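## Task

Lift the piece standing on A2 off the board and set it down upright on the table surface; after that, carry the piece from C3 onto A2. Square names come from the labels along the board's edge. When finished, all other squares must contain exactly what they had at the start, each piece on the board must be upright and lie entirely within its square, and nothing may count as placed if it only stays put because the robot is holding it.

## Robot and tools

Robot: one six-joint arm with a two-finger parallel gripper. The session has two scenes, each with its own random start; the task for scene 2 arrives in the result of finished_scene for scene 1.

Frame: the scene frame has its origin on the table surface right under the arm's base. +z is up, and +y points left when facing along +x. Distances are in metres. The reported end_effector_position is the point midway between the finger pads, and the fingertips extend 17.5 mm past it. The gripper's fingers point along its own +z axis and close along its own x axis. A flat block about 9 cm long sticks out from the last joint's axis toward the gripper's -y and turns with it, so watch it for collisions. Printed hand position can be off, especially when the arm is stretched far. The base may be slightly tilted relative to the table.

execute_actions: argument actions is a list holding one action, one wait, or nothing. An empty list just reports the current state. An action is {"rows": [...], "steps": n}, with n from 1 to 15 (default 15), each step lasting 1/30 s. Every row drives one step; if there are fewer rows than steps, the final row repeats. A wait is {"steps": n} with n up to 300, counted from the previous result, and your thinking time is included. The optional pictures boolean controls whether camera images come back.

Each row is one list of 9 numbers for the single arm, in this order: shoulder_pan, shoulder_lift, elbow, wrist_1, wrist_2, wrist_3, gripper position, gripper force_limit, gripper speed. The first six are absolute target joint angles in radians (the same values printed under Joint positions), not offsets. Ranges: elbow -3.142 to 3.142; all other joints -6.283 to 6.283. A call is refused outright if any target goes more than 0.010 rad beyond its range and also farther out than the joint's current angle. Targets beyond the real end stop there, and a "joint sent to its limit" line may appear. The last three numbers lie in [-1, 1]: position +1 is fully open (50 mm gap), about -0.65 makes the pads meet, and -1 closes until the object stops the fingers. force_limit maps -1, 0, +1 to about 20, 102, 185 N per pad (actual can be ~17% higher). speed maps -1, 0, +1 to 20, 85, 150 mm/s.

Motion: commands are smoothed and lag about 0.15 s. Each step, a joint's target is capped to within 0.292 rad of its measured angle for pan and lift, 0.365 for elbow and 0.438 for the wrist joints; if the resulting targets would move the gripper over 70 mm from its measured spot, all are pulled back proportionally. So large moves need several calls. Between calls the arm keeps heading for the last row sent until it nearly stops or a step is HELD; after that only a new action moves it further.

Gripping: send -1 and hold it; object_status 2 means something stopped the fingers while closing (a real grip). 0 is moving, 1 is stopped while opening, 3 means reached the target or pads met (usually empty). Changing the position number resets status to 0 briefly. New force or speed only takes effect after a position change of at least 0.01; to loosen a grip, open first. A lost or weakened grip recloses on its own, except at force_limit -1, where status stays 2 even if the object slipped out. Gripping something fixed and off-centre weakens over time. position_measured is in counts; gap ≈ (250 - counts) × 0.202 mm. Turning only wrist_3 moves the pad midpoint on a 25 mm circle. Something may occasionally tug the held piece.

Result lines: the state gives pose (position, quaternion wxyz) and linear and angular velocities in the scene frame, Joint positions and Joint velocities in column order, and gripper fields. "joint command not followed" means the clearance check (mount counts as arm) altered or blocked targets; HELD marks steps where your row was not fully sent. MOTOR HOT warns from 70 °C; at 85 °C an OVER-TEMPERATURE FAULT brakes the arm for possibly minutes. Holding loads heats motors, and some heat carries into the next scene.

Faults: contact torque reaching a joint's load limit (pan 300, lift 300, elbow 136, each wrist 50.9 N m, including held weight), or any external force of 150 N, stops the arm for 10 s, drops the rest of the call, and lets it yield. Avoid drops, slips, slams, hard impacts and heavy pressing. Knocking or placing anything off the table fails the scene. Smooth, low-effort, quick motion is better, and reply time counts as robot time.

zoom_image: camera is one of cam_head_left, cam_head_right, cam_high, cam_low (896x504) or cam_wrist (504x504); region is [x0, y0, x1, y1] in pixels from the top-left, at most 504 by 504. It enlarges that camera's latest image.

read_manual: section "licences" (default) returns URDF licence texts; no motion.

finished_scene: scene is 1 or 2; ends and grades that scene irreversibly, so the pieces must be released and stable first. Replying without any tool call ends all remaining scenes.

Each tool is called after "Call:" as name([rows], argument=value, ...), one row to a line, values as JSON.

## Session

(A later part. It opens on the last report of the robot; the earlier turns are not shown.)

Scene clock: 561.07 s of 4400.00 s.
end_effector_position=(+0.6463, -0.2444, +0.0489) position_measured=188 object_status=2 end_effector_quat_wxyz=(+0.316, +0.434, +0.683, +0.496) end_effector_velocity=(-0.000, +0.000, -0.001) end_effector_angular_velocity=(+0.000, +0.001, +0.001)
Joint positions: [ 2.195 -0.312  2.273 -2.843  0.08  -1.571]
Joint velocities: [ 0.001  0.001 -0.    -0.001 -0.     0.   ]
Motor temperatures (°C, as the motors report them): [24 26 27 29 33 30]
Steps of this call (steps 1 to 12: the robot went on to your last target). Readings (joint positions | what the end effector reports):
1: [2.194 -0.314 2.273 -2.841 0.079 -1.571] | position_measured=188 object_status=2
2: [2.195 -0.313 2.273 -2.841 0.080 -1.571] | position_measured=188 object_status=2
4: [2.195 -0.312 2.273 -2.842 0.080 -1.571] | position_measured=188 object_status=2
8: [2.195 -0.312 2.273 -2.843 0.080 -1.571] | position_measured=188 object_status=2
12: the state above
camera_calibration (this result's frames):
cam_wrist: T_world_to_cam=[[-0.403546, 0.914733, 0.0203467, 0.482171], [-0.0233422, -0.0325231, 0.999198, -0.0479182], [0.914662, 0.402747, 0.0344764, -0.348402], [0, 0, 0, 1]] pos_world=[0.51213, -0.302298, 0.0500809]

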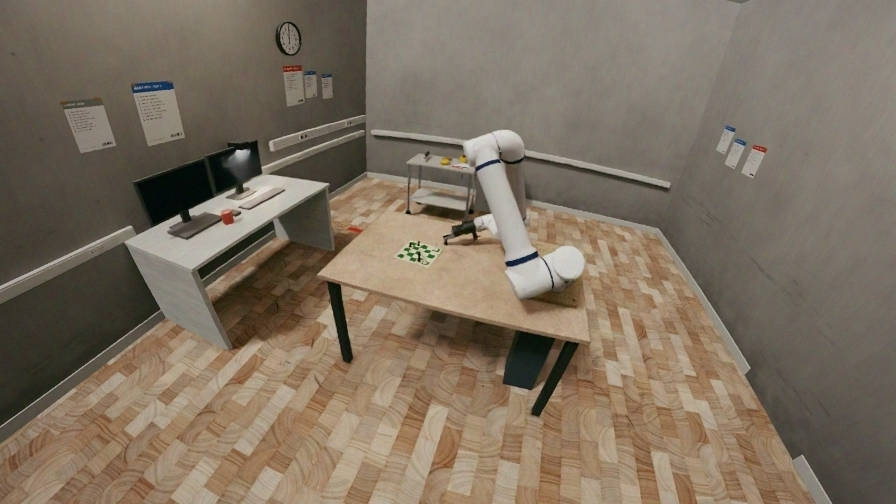

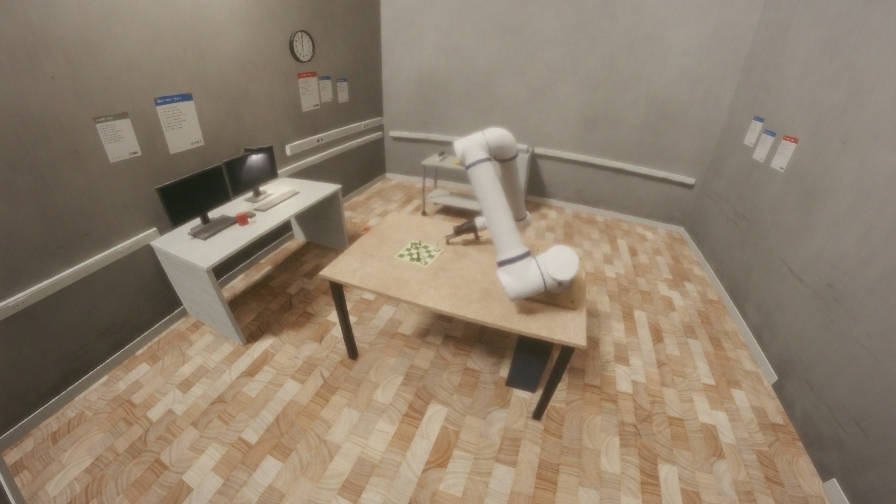

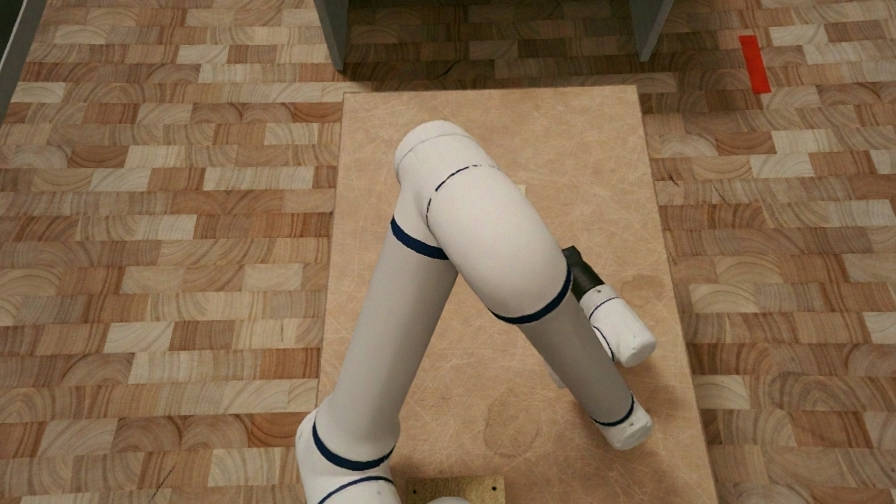

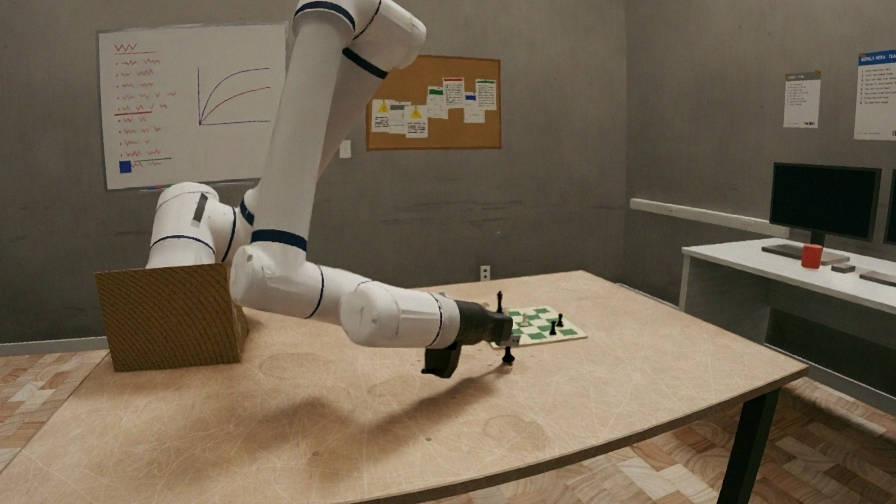

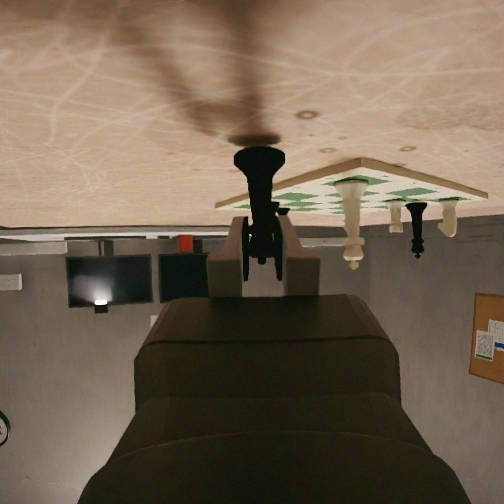

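Call:
execute_actions([
  {"rows": [[2.1958,-0.3106,2.2725,-2.8439,0.0804,-1.5708,-1,-0.4,-0.3],[2.1965,-0.3090,2.2722,-2.8455,0.0808,-1.5708,-1,-0.4,-0.3],[2.1972,-0.3075,2.2720,-2.8470,0.0813,-1.5708,-1,-0.4,-0.3],[2.1979,-0.3059,2.2718,-2.8486,0.0817,-1.5708,-1,-0.4,-0.3],[2.1986,-0.3044,2.2715,-2.8501,0.0821,-1.5708,-1,-0.4,-0.3],[2.1990,-0.3034,2.2714,-2.8511,0.0824,-1.5708,-1,-0.4,-0.3]], "steps": 15},
], pictures=false)

Call:
execute_actions([
  {"steps": 6},
])

Call:
zoom_image(camera="cam_wrist", region=[200, 100, 330, 200])

Call:
zoom_image(camera="cam_low", region=[470, 320, 550, 380])

Scene clock: 573.17 s of 4400.00 s.
end_effector_position=(+0.6459, -0.2436, +0.0445) position_measured=188 object_status=2 end_effector_quat_wxyz=(+0.315, +0.432, +0.683, +0.496) end_effector_velocity=(-0.000, +0.000, -0.001) end_effector_angular_velocity=(-0.001, -0.000, +0.001)
Joint positions: [ 2.199 -0.304  2.271 -2.851  0.082 -1.571]
Joint velocities: [ 0.001  0.002 -0.    -0.003  0.    -0.001]
Motor temperatures (°C, as the motors report them): [24 26 27 29 33 30]
Steps of this call (steps 1 to 15: the robot went on to your last target; steps 16 to 90: nothing new was sent; then 8.60 s passed at rest; steps 91 to 105: all 15 steps of this action). Readings (joint positions | what the end effector reports):
91: [2.195 -0.312 2.273 -2.843 0.080 -1.571] | position_measured=188 object_status=2
92: [2.195 -0.311 2.273 -2.843 0.080 -1.571] | position_measured=188 object_status=2
94: [2.196 -0.310 2.272 -2.845 0.081 -1.571] | position_measured=188 object_status=2
98: [2.198 -0.305 2.272 -2.849 0.082 -1.571] | position_measured=188 object_status=2
105: the state above

Scene clock: 573.37 s of 4400.00 s.
end_effector_position=(+0.6459, -0.2436, +0.0443) position_measured=188 object_status=2 end_effector_quat_wxyz=(+0.315, +0.432, +0.683, +0.496) end_effector_velocity=(-0.000, -0.000, -0.000) end_effector_angular_velocity=(+0.000, +0.000, -0.000)
Joint positions: [ 2.199 -0.303  2.271 -2.851  0.082 -1.571]
Joint velocities: [-0.  0. -0. -0. -0.  0.]
Motor temperatures (°C, as the motors report them): [24 26 27 29 33 30]
Steps of this call (steps 1 to 6: the robot went on to your last target). Readings (joint positions | what the end effector reports):
1: [2.199 -0.304 2.271 -2.851 0.082 -1.571] | position_measured=188 object_status=2
2: [2.199 -0.304 2.271 -2.851 0.082 -1.571] | position_measured=188 object_status=2
4: [2.199 -0.303 2.271 -2.851 0.082 -1.571] | position_measured=188 object_status=2
6: the state above
camera_calibration (this result's frames):
cam_wrist: T_world_to_cam=[[-0.406389, 0.913474, 0.0203394, 0.482858], [-0.023192, -0.0325659, 0.9992, -0.043467], [0.913406, 0.405593, 0.0344198, -0.346669], [0, 0, 0, 1]] pos_world=[0.51187, -0.301887, 0.0455435]

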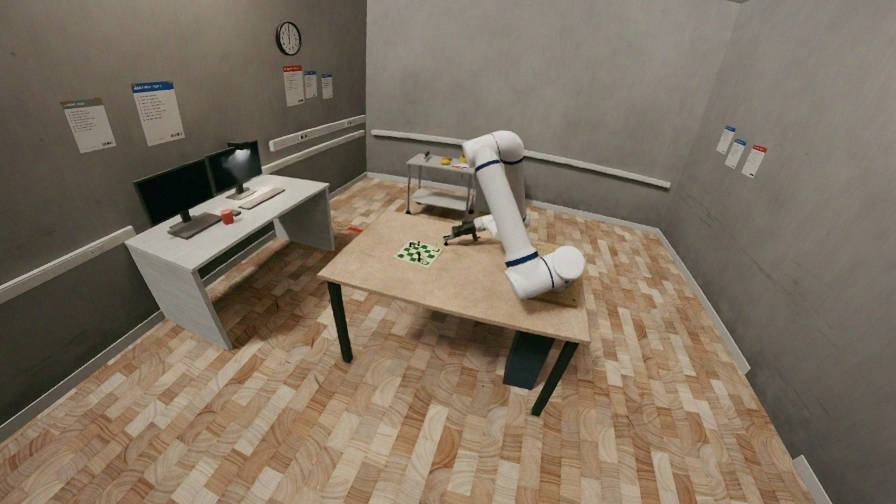

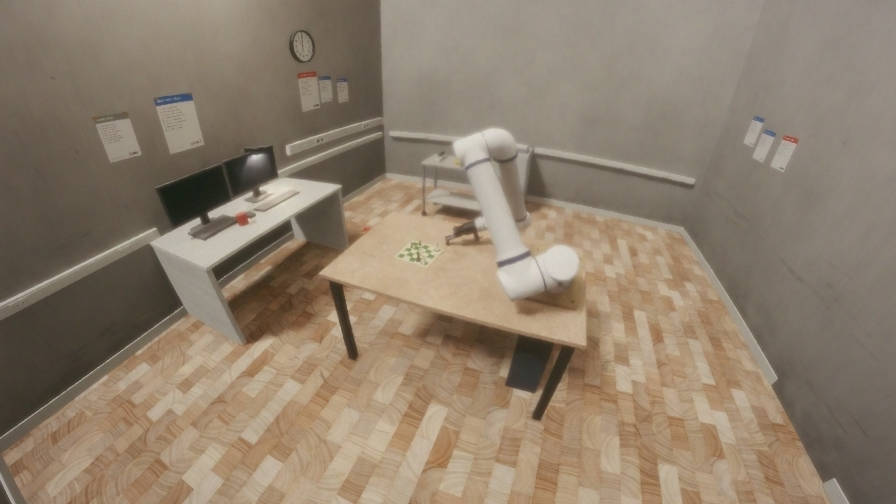

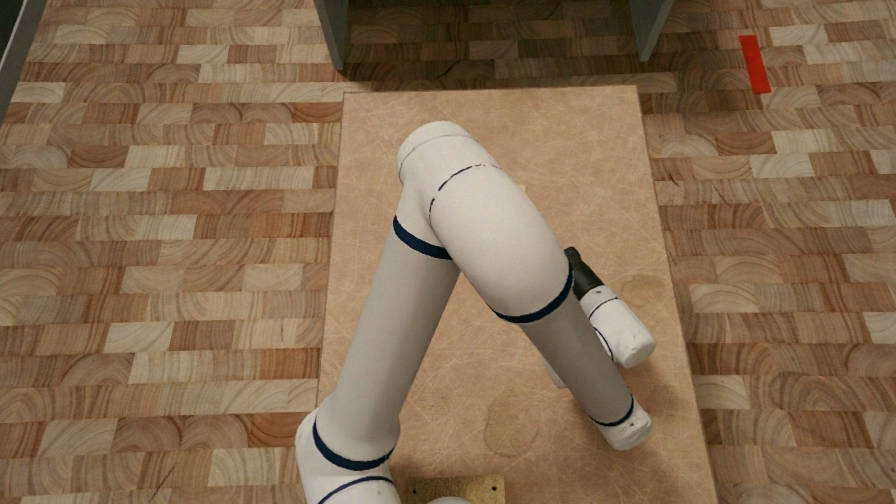

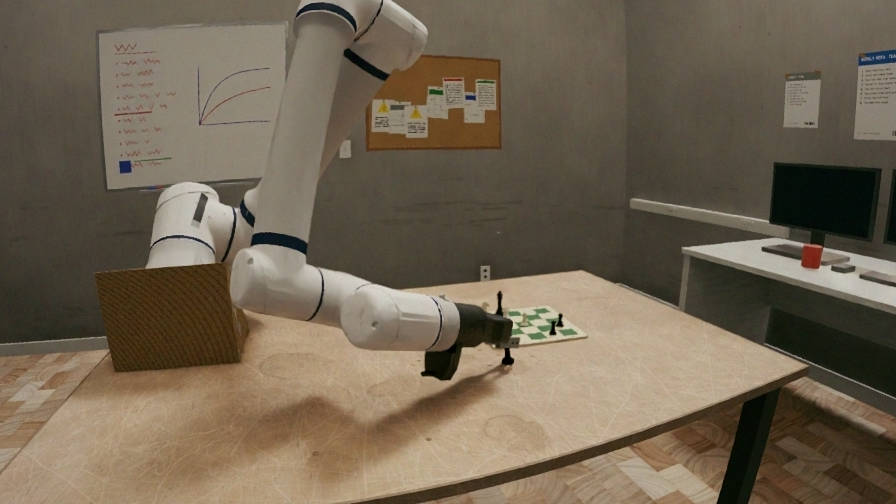

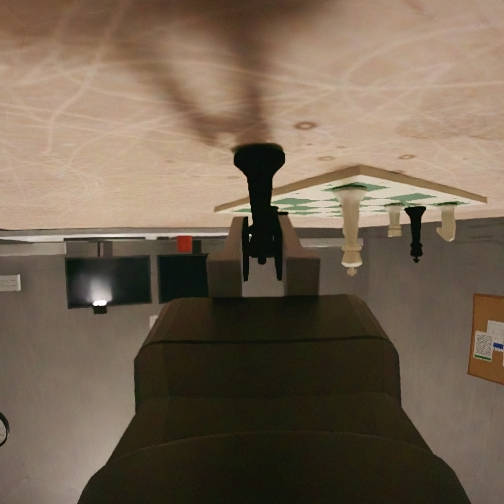

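Region (200, 100, 330, 200) of cam_wrist's 504x504 image, scaled by 3.877, with more detail than that image has; it fills the top 388 rows of this view, and the rest is white.

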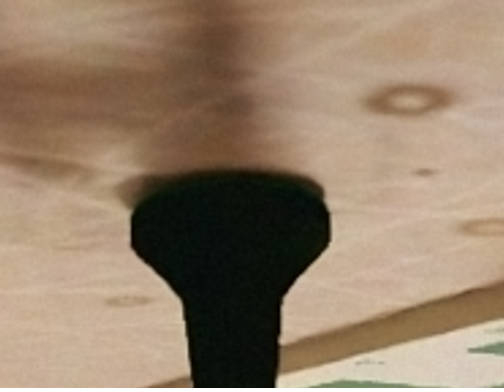

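Region (470, 320, 550, 380) of cam_low's 896x504 image, scaled by 6.300, with more detail than that image has; it fills the top 378 rows of this view, and the rest is white.

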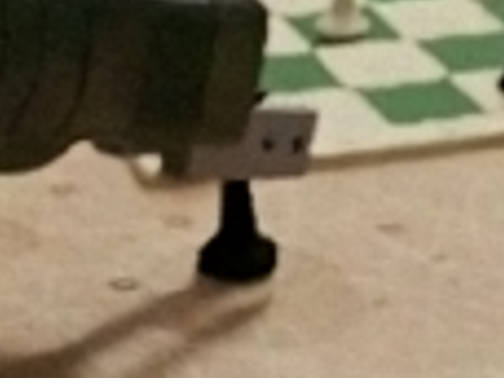

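Call:
execute_actions(actions=[])

Scene clock: 590.97 s of 4400.00 s.
end_effector_position=(+0.6459, -0.2436, +0.0443) position_measured=188 object_status=2 end_effector_quat_wxyz=(+0.315, +0.432, +0.683, +0.496) end_effector_velocity=(+0.000, +0.000, -0.000) end_effector_angular_velocity=(-0.000, +0.000, +0.000)
Joint positions: [ 2.199 -0.303  2.271 -2.851  0.082 -1.571]
Joint velocities: [ 0. -0. -0. -0. -0.  0.]
Motor temperatures (°C, as the motors report them): [24 26 27 29 33 30]
Steps of this call (steps 1 to 15: the robot went on to your last target; steps 16 to 90: nothing new was sent; then 14.60 s passed at rest). Readings (joint positions | what the end effector reports):
1: [2.199 -0.303 2.271 -2.851 0.082 -1.571] | position_measured=188 object_status=2
2: [2.199 -0.303 2.271 -2.851 0.082 -1.571] | position_measured=188 object_status=2
4: [2.199 -0.303 2.271 -2.851 0.082 -1.571] | position_measured=188 object_status=2
8: [2.199 -0.303 2.271 -2.851 0.082 -1.571] | position_measured=188 object_status=2
90: the state above
The arm was judged still, so your last target was given up. Only a new action makes it travel on or press farther. Fingers that are still opening or closing keep moving.
camera_calibration (this result's frames):
cam_wrist: T_world_to_cam=[[-0.406402, 0.913468, 0.0203407, 0.482861], [-0.0231903, -0.0325671, 0.9992, -0.0434474], [0.9134, 0.405605, 0.0344189, -0.346662], [0, 0, 0, 1]] pos_world=[0.511869, -0.301885, 0.0455227]

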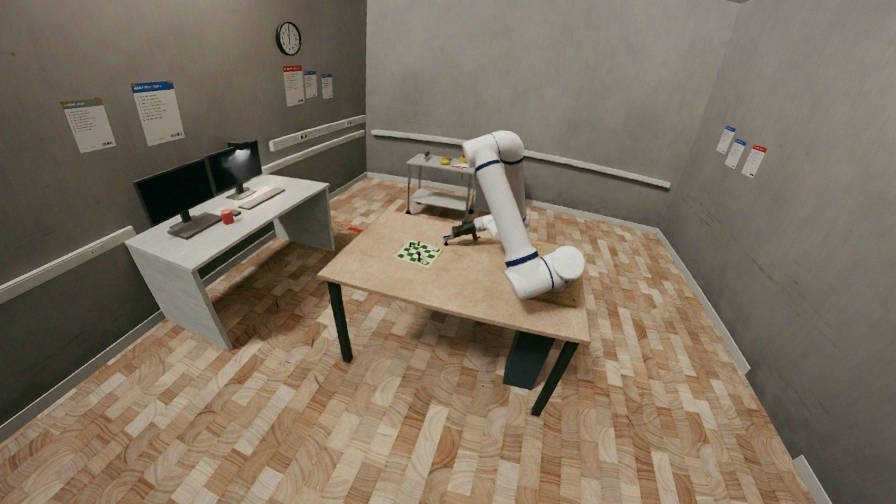

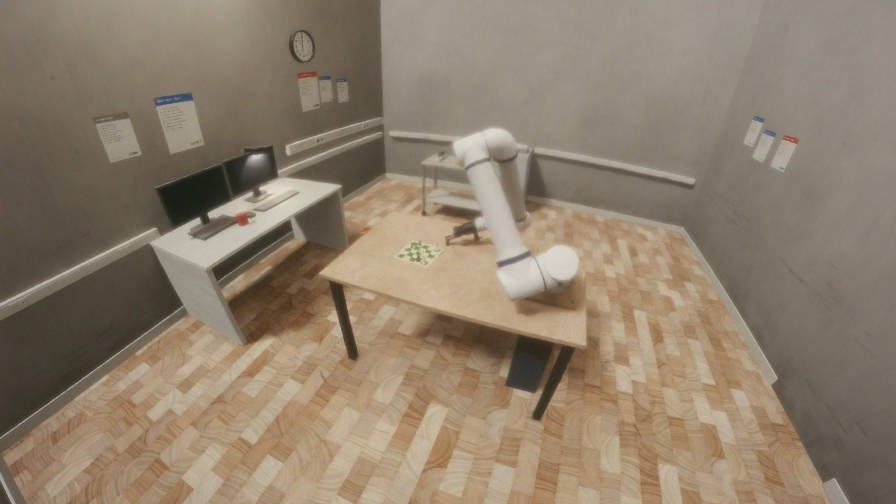

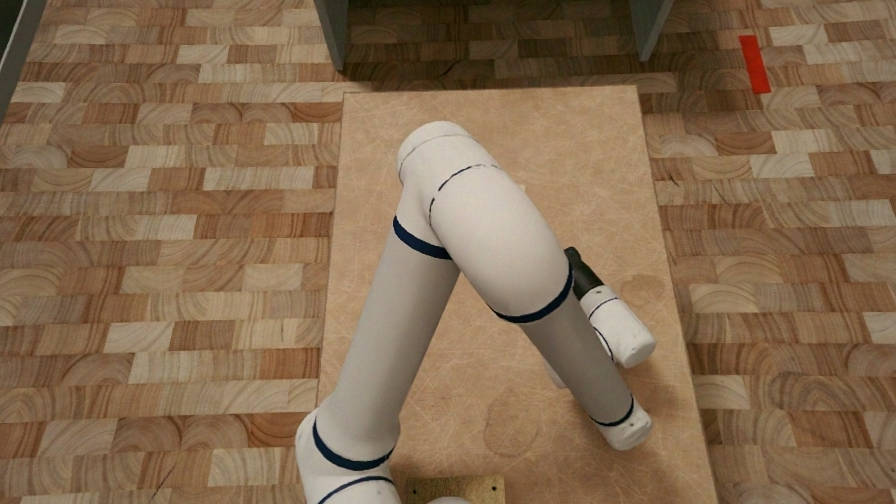

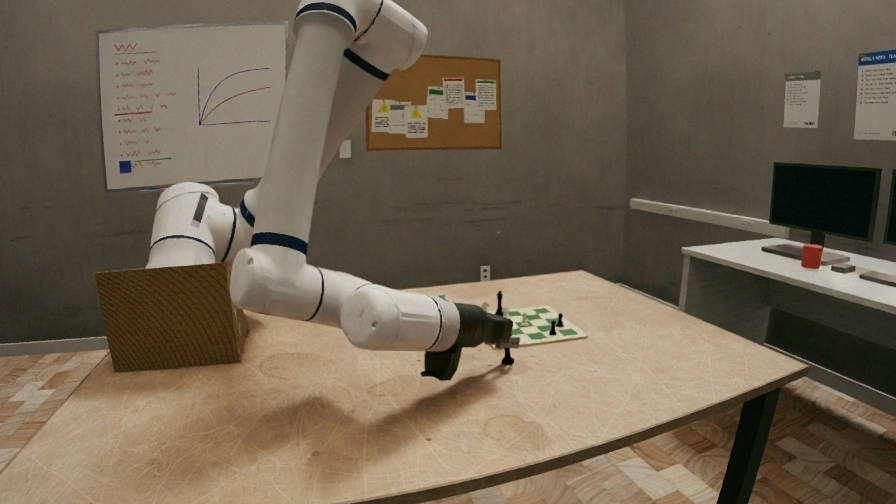

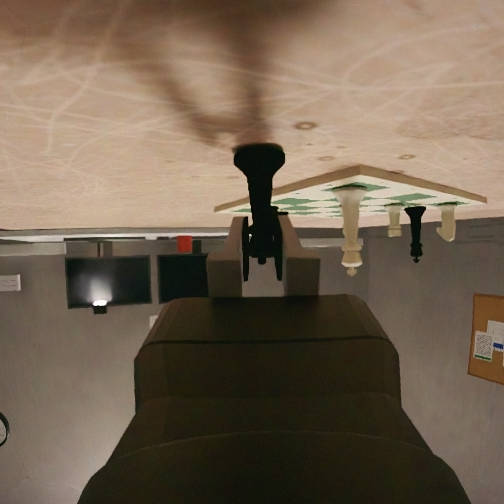

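Call:
zoom_image(camera="cam_low", region=[420, 290, 600, 390])

Region (420, 290, 600, 390) of cam_low's 896x504 image, scaled by 2.800, with more detail than that image has.

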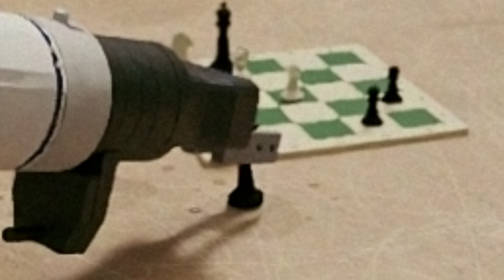

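Call:
execute_actions([
  {"rows": [[2.1990,-0.3034,2.2714,-2.8511,0.0824,-1.5708,0.3,-0.4,-0.6]], "steps": 15},
], pictures=false)

Call:
execute_actions([
  {"steps": 12},
])

Scene clock: 596.73 s of 4400.00 s.
end_effector_position=(+0.6459, -0.2436, +0.0443) position_measured=107 object_status=0 end_effector_quat_wxyz=(+0.315, +0.432, +0.683, +0.496) end_effector_velocity=(-0.000, +0.000, -0.000) end_effector_angular_velocity=(+0.001, +0.000, -0.000)
Joint positions: [ 2.199 -0.303  2.271 -2.851  0.082 -1.571]
Joint velocities: [ 0.     0.001  0.     0.    -0.     0.   ]
Motor temperatures (°C, as the motors report them): [24 26 27 29 33 30]
Steps of this call (steps 1 to 90: nothing new was sent; then 2.27 s passed at rest; steps 91 to 105: all 15 steps of this action). Readings (joint positions | what the end effector reports):
91: [2.199 -0.303 2.271 -2.851 0.082 -1.571] | position_measured=182 object_status=0
92: [2.199 -0.303 2.271 -2.851 0.082 -1.571] | position_measured=175 object_status=0
94: [2.199 -0.303 2.271 -2.851 0.082 -1.571] | position_measured=159 object_status=0
98: [2.199 -0.303 2.271 -2.851 0.082 -1.571] | position_measured=129 object_status=0
105: the state above

Scene clock: 597.13 s of 4400.00 s.
end_effector_position=(+0.6459, -0.2436, +0.0443) position_measured=107 object_status=3 end_effector_quat_wxyz=(+0.315, +0.432, +0.683, +0.496) end_effector_velocity=(+0.000, +0.000, +0.000) end_effector_angular_velocity=(-0.001, -0.000, +0.000)
Joint positions: [ 2.199 -0.303  2.271 -2.851  0.082 -1.571]
Joint velocities: [ 0.    -0.001  0.     0.    -0.    -0.   ]
Motor temperatures (°C, as the motors report them): [24 26 27 29 33 30]
Steps of this call (steps 1 to 12: the robot went on to your last target). Readings (joint positions | what the end effector reports):
1: [2.199 -0.303 2.271 -2.851 0.082 -1.571] | position_measured=107 object_status=0
2: [2.199 -0.303 2.271 -2.851 0.082 -1.571] | position_measured=107 object_status=0
4: [2.199 -0.303 2.271 -2.851 0.082 -1.571] | position_measured=107 object_status=3
8: [2.199 -0.303 2.271 -2.851 0.082 -1.571] | position_measured=107 object_status=3
12: the state above
camera_calibration (this result's frames):
cam_wrist: T_world_to_cam=[[-0.406402, 0.913468, 0.0203408, 0.482861], [-0.0231902, -0.0325672, 0.9992, -0.0434475], [0.9134, 0.405605, 0.0344188, -0.346662], [0, 0, 0, 1]] pos_world=[0.511869, -0.301885, 0.0455227]

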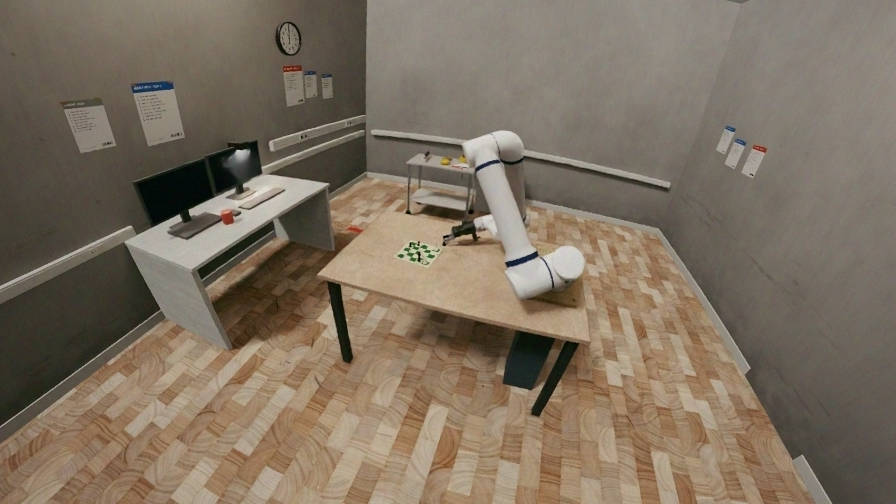

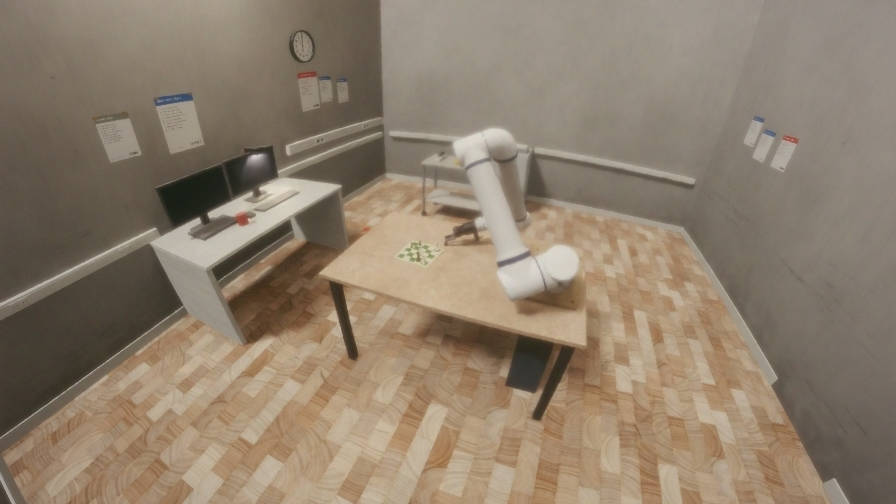

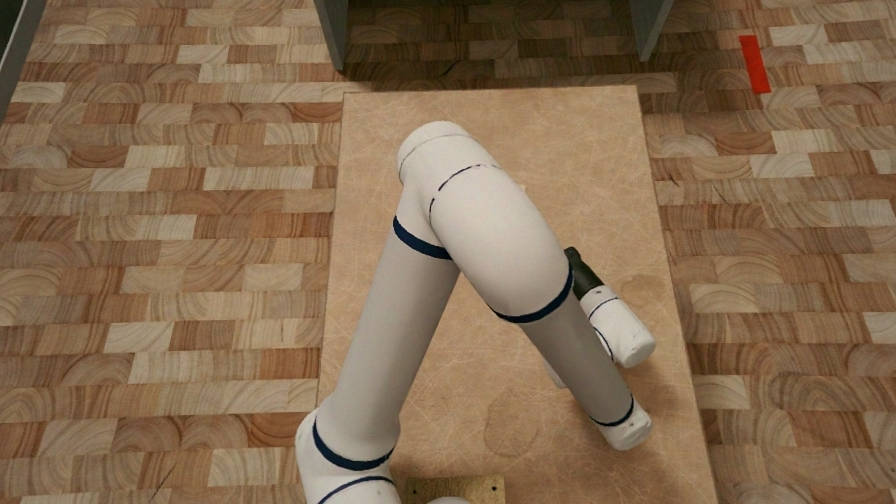

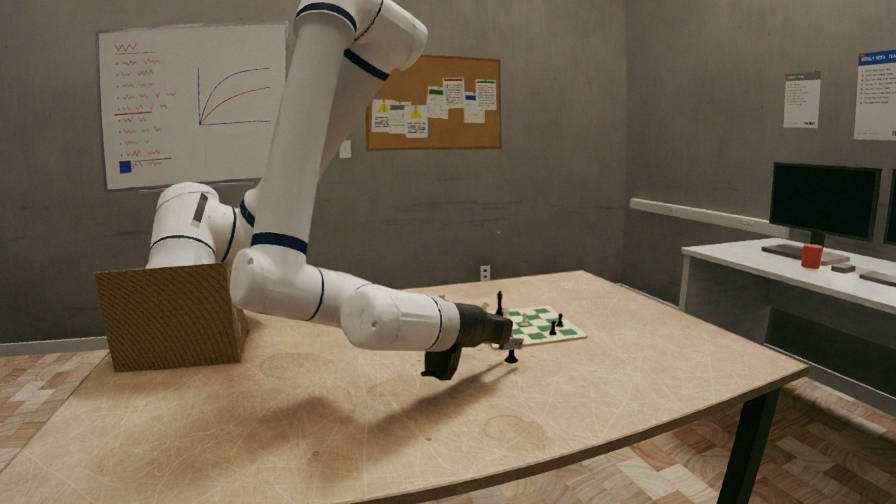

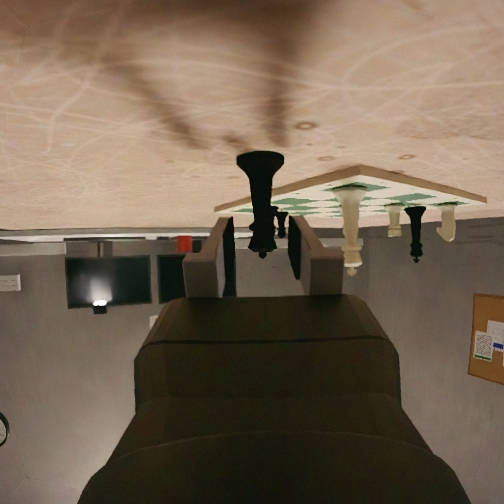

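Call:
execute_actions([
  {"rows": [[2.1985,-0.3046,2.2716,-2.8499,0.0821,-1.5708,0.3,-0.4,-0.6],[2.1970,-0.3080,2.2720,-2.8465,0.0811,-1.5708,0.3,-0.4,-0.6],[2.1947,-0.3131,2.2728,-2.8414,0.0796,-1.5708,0.3,-0.4,-0.6],[2.1917,-0.3197,2.2737,-2.8348,0.0778,-1.5708,0.3,-0.4,-0.6],[2.1883,-0.3274,2.2748,-2.8271,0.0756,-1.5708,0.3,-0.4,-0.6],[2.1846,-0.3358,2.2759,-2.8187,0.0732,-1.5708,0.3,-0.4,-0.6],[2.1802,-0.3462,2.2779,-2.8088,0.0686,-1.5708,0.3,-0.4,-0.6],[2.1751,-0.3599,2.2814,-2.7966,0.0598,-1.5709,0.3,-0.4,-0.6],[2.1695,-0.3764,2.2861,-2.7826,0.0474,-1.5711,0.3,-0.4,-0.6],[2.1637,-0.3950,2.2919,-2.7671,0.0315,-1.5713,0.3,-0.4,-0.6],[2.1579,-0.4151,2.2985,-2.7509,0.0126,-1.5715,0.3,-0.4,-0.6],[2.1526,-0.4361,2.3057,-2.7343,-0.0091,-1.5718,0.3,-0.4,-0.6],[2.1480,-0.4575,2.3130,-2.7178,-0.0331,-1.5721,0.3,-0.4,-0.6],[2.1447,-0.4785,2.3203,-2.7019,-0.0590,-1.5725,0.3,-0.4,-0.6],[2.1421,-0.4998,2.3274,-2.6858,-0.0868,-1.5729,0.3,-0.4,-0.6]], "steps": 15},
], pictures=false)

Call:
execute_actions([
  {"rows": [[2.1402,-0.5223,2.3341,-2.6684,-0.1166,-1.5734,0.3,-0.4,-0.6],[2.1390,-0.5458,2.3404,-2.6499,-0.1481,-1.5739,0.3,-0.4,-0.6],[2.1387,-0.5700,2.3457,-2.6303,-0.1810,-1.5744,0.3,-0.4,-0.6],[2.1396,-0.5946,2.3501,-2.6098,-0.2150,-1.5749,0.3,-0.4,-0.6],[2.1419,-0.6194,2.3532,-2.5886,-0.2499,-1.5755,0.3,-0.4,-0.6],[2.1455,-0.6441,2.3548,-2.5667,-0.2855,-1.5761,0.3,-0.4,-0.6],[2.1508,-0.6685,2.3548,-2.5443,-0.3214,-1.5767,0.3,-0.4,-0.6],[2.1577,-0.6924,2.3529,-2.5215,-0.3574,-1.5773,0.3,-0.4,-0.6],[2.1665,-0.7156,2.3492,-2.4984,-0.3934,-1.5780,0.3,-0.4,-0.6],[2.1770,-0.7379,2.3434,-2.4751,-0.4291,-1.5786,0.3,-0.4,-0.6],[2.1895,-0.7592,2.3355,-2.4517,-0.4644,-1.5793,0.3,-0.4,-0.6],[2.2038,-0.7793,2.3256,-2.4284,-0.4989,-1.5800,0.3,-0.4,-0.6],[2.2199,-0.7982,2.3135,-2.4052,-0.5327,-1.5807,0.3,-0.4,-0.6],[2.2378,-0.8157,2.2994,-2.3822,-0.5655,-1.5813,0.3,-0.4,-0.6],[2.2575,-0.8318,2.2832,-2.3596,-0.5972,-1.5820,0.3,-0.4,-0.6]], "steps": 15},
], pictures=false)

Call:
execute_actions([
  {"rows": [[2.2787,-0.8465,2.2652,-2.3374,-0.6278,-1.5827,0.3,-0.4,-0.6],[2.3013,-0.8597,2.2454,-2.3157,-0.6570,-1.5833,0.3,-0.4,-0.6],[2.3253,-0.8714,2.2241,-2.2945,-0.6848,-1.5840,0.3,-0.4,-0.6],[2.3503,-0.8816,2.2013,-2.2741,-0.7112,-1.5846,0.3,-0.4,-0.6],[2.3761,-0.8904,2.1774,-2.2543,-0.7361,-1.5852,0.3,-0.4,-0.6],[2.4026,-0.8979,2.1526,-2.2354,-0.7594,-1.5858,0.3,-0.4,-0.6],[2.4293,-0.9041,2.1273,-2.2174,-0.7812,-1.5864,0.3,-0.4,-0.6],[2.4562,-0.9091,2.1016,-2.2003,-0.8013,-1.5869,0.3,-0.4,-0.6],[2.4827,-0.9131,2.0759,-2.1842,-0.8199,-1.5874,0.3,-0.4,-0.6],[2.5087,-0.9160,2.0507,-2.1691,-0.8368,-1.5879,0.3,-0.4,-0.6],[2.5337,-0.9181,2.0262,-2.1553,-0.8521,-1.5884,0.3,-0.4,-0.6],[2.5575,-0.9195,2.0028,-2.1426,-0.8659,-1.5888,0.3,-0.4,-0.6],[2.5797,-0.9204,1.9808,-2.1312,-0.8780,-1.5892,0.3,-0.4,-0.6],[2.5999,-0.9207,1.9607,-2.1210,-0.8885,-1.5895,0.3,-0.4,-0.6],[2.6182,-0.9203,1.9431,-2.1133,-0.8973,-1.5898,0.3,-0.4,-0.6]], "steps": 15},
], pictures=false)

Call:
execute_actions([
  {"rows": [[2.6347,-0.9188,1.9284,-2.1087,-0.9042,-1.5900,0.3,-0.4,-0.6],[2.6487,-0.9165,1.9171,-2.1072,-0.9092,-1.5902,0.3,-0.4,-0.6],[2.6601,-0.9137,1.9092,-2.1086,-0.9125,-1.5904,0.3,-0.4,-0.6],[2.6685,-0.9104,1.9052,-2.1125,-0.9138,-1.5905,0.3,-0.4,-0.6],[2.6733,-0.9068,1.9050,-2.1190,-0.9135,-1.5905,0.3,-0.4,-0.6],[2.6765,-0.9031,1.9070,-2.1268,-0.9121,-1.5905,0.3,-0.4,-0.6],[2.6797,-0.8993,1.9090,-2.1349,-0.9107,-1.5905,0.3,-0.4,-0.6],[2.6829,-0.8954,1.9109,-2.1430,-0.9093,-1.5905,0.3,-0.4,-0.6],[2.6861,-0.8917,1.9129,-2.1508,-0.9079,-1.5905,0.3,-0.4,-0.6],[2.6890,-0.8882,1.9147,-2.1582,-0.9067,-1.5905,0.3,-0.4,-0.6],[2.6917,-0.8851,1.9163,-2.1647,-0.9055,-1.5905,0.3,-0.4,-0.6],[2.6939,-0.8825,1.9176,-2.1703,-0.9046,-1.5905,0.3,-0.4,-0.6],[2.6956,-0.8805,1.9187,-2.1746,-0.9038,-1.5905,0.3,-0.4,-0.6],[2.6967,-0.8792,1.9194,-2.1773,-0.9034,-1.5905,0.3,-0.4,-0.6],[2.6971,-0.8787,1.9196,-2.1783,-0.9032,-1.5905,0.3,-0.4,-0.6]], "steps": 15},
], pictures=false)

Call:
execute_actions([
  {"steps": 12},
])

Scene clock: 717.63 s of 4400.00 s.
end_effector_position=(+0.6404, -0.2428, +0.0897) position_measured=107 object_status=3 end_effector_quat_wxyz=(+0.308, +0.456, +0.691, +0.468) end_effector_velocity=(-0.066, +0.054, +0.101) end_effector_angular_velocity=(-0.198, +0.506, -0.104)
Joint positions: [ 2.156 -0.433  2.305 -2.738 -0.012 -1.572]
Joint velocities: [-0.121 -0.569  0.188  0.445 -0.621 -0.01 ]
Motor temperatures (°C, as the motors report them): [25 26 27 29 33 30]
Steps of this call (steps 1 to 15: the robot went on to your last target; steps 16 to 90: nothing new was sent; then 117.00 s passed at rest; steps 91 to 105: all 15 steps of this action). Readings (joint positions | what the end effector reports):
91: [2.199 -0.303 2.271 -2.851 0.082 -1.571] | position_measured=107 object_status=3
92: [2.199 -0.304 2.271 -2.851 0.082 -1.571] | position_measured=107 object_status=3
94: [2.197 -0.308 2.272 -2.847 0.081 -1.571] | position_measured=107 object_status=3
98: [2.187 -0.330 2.275 -2.825 0.074 -1.571] | position_measured=107 object_status=3
105: the state above

Scene clock: 718.13 s of 4400.00 s.
end_effector_position=(+0.6010, -0.1972, +0.1059) position_measured=107 object_status=3 end_effector_quat_wxyz=(+0.181, +0.498, +0.799, +0.285) end_effector_velocity=(+0.007, +0.086, +0.015) end_effector_angular_velocity=(-0.613, +1.104, +0.402)
Joint positions: [ 2.206 -0.766  2.321 -2.438 -0.482 -1.58 ]
Joint velocities: [ 0.429 -0.574 -0.307  0.671 -0.989 -0.019]
Motor temperatures (°C, as the motors report them): [25 26 27 29 33 30]
Steps of this call (steps 1 to 15: all 15 steps of this action). Readings (joint positions | what the end effector reports):
1: [2.152 -0.453 2.312 -2.723 -0.035 -1.572] | position_measured=107 object_status=3
2: [2.149 -0.473 2.318 -2.707 -0.059 -1.573] | position_measured=107 object_status=3
4: [2.144 -0.517 2.331 -2.672 -0.114 -1.573] | position_measured=107 object_status=3
8: [2.146 -0.610 2.347 -2.594 -0.241 -1.575] | position_measured=107 object_status=3
15: the state above

Scene clock: 718.63 s of 4400.00 s.
end_effector_position=(+0.7063, -0.1286, +0.1160) position_measured=107 object_status=3 end_effector_quat_wxyz=(+0.031, +0.381, +0.923, +0.054) end_effector_velocity=(+0.308, +0.208, -0.015) end_effector_angular_velocity=(-0.484, +0.554, +0.664)
Joint positions: [ 2.543 -0.915  2.016 -2.154 -0.852 -1.588]
Joint velocities: [ 0.657 -0.056 -0.639  0.356 -0.399 -0.012]
Motor temperatures (°C, as the motors report them): [25 26 27 29 33 30]
Steps of this call (steps 1 to 15: all 15 steps of this action). Readings (joint positions | what the end effector reports):
1: [2.221 -0.785 2.309 -2.415 -0.515 -1.580] | position_measured=107 object_status=3
2: [2.239 -0.802 2.296 -2.393 -0.548 -1.581] | position_measured=107 object_status=3
4: [2.277 -0.834 2.264 -2.349 -0.609 -1.582] | position_measured=107 object_status=3
8: [2.370 -0.880 2.181 -2.266 -0.718 -1.585] | position_measured=107 object_status=3
15: the state above

Scene clock: 719.13 s of 4400.00 s.
end_effector_position=(+0.7641, -0.0852, +0.0724) position_measured=107 object_status=3 end_effector_quat_wxyz=(+0.001, +0.309, +0.951, +0.000) end_effector_velocity=(+0.006, +0.007, -0.067) end_effector_angular_velocity=(-0.007, +0.010, +0.072)
Joint positions: [ 2.69  -0.885  1.918 -2.165 -0.905 -1.59 ]
Joint velocities: [ 0.064  0.058  0.019 -0.119  0.016 -0.   ]
Motor temperatures (°C, as the motors report them): [25 26 27 29 33 30]
Steps of this call (steps 1 to 15: all 15 steps of this action). Readings (joint positions | what the end effector reports):
1: [2.565 -0.916 1.995 -2.143 -0.865 -1.589] | position_measured=107 object_status=3
2: [2.584 -0.917 1.976 -2.133 -0.876 -1.589] | position_measured=107 object_status=3
4: [2.619 -0.916 1.946 -2.122 -0.892 -1.590] | position_measured=107 object_status=3
8: [2.660 -0.906 1.919 -2.126 -0.906 -1.590] | position_measured=107 object_status=3
15: the state above

Scene clock: 719.53 s of 4400.00 s.
end_effector_position=(+0.7647, -0.0845, +0.0653) position_measured=107 object_status=3 end_effector_quat_wxyz=(+0.001, +0.305, +0.952, -0.000) end_effector_velocity=(-0.000, -0.000, -0.002) end_effector_angular_velocity=(+0.000, +0.001, +0.001)
Joint positions: [ 2.697 -0.879  1.92  -2.178 -0.903 -1.59 ]
Joint velocities: [ 0.002  0.003  0.001 -0.003  0.    -0.   ]
Motor temperatures (°C, as the motors report them): [25 26 27 29 33 30]
Steps of this call (steps 1 to 12: the robot went on to your last target). Readings (joint positions | what the end effector reports):
1: [2.692 -0.883 1.918 -2.169 -0.904 -1.590] | position_measured=107 object_status=3
2: [2.693 -0.882 1.919 -2.171 -0.904 -1.590] | position_measured=107 object_status=3
4: [2.695 -0.881 1.919 -2.175 -0.904 -1.590] | position_measured=107 object_status=3
8: [2.696 -0.879 1.919 -2.177 -0.903 -1.590] | position_measured=107 object_status=3
12: the state above
camera_calibration (this result's frames):
cam_wrist: T_world_to_cam=[[-0.796785, 0.604034, -0.0166304, 0.660193], [0.563334, 0.752491, 0.341193, -0.395699], [0.218606, 0.262489, -0.939846, 0.0623929], [0, 0, 0, 1]] pos_world=[0.735303, -0.117397, 0.204629]

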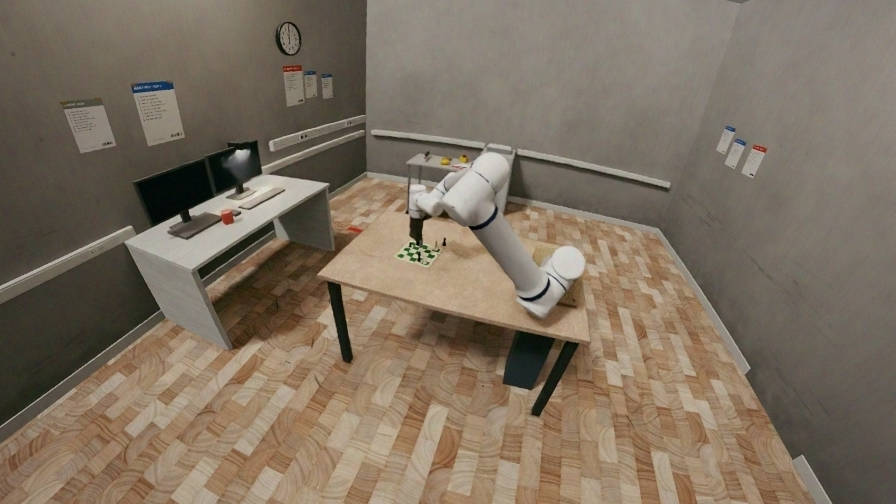

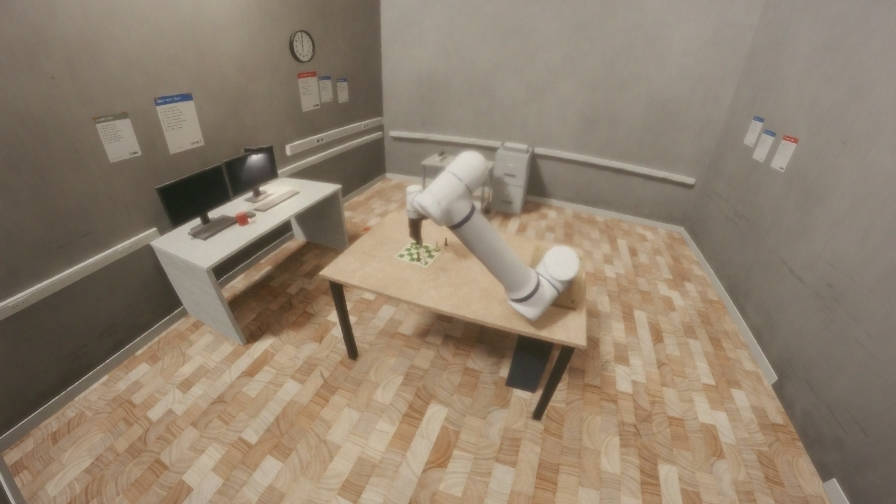

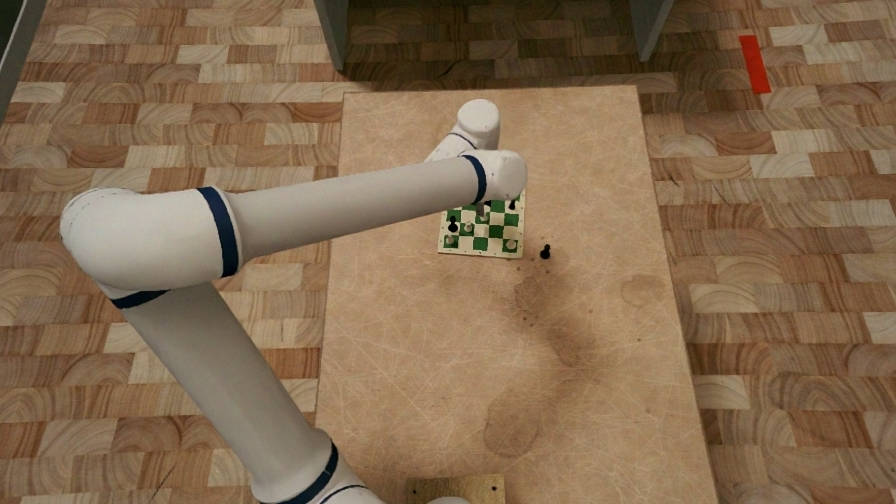

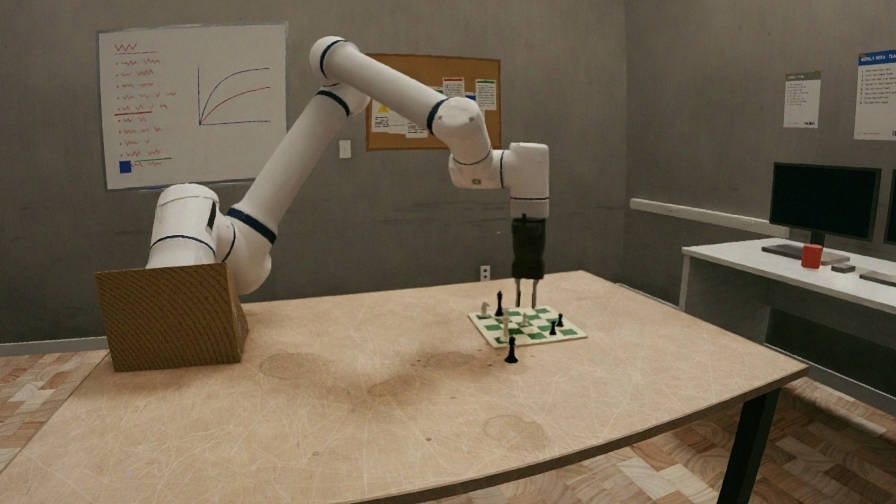

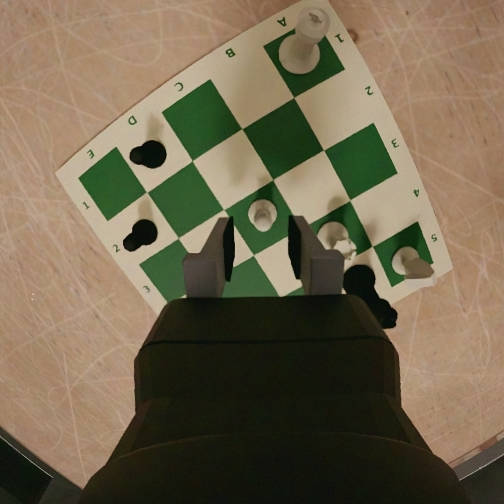

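Call:
zoom_image(camera="cam_wrist", region=[170, 150, 370, 310])

Call:
zoom_image(camera="cam_low", region=[450, 270, 610, 370])

Region (170, 150, 370, 310) of cam_wrist's 504x504 image, scaled by 2.520, with more detail than that image has; it fills the top 403 rows of this view, and the rest is white.

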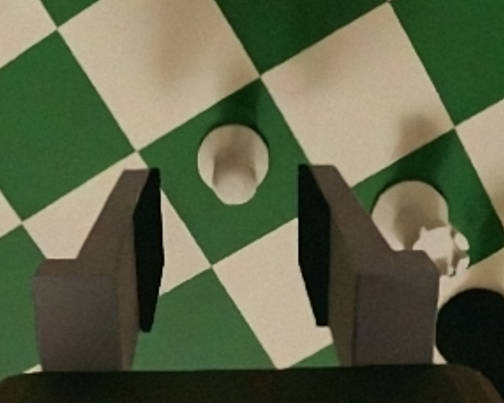

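Region (450, 270, 610, 370) of cam_low's 896x504 image, scaled by 3.150, with more detail than that image has; it fills the top 315 rows of this view, and the rest is white.

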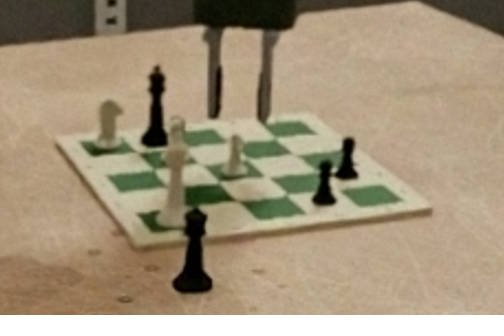

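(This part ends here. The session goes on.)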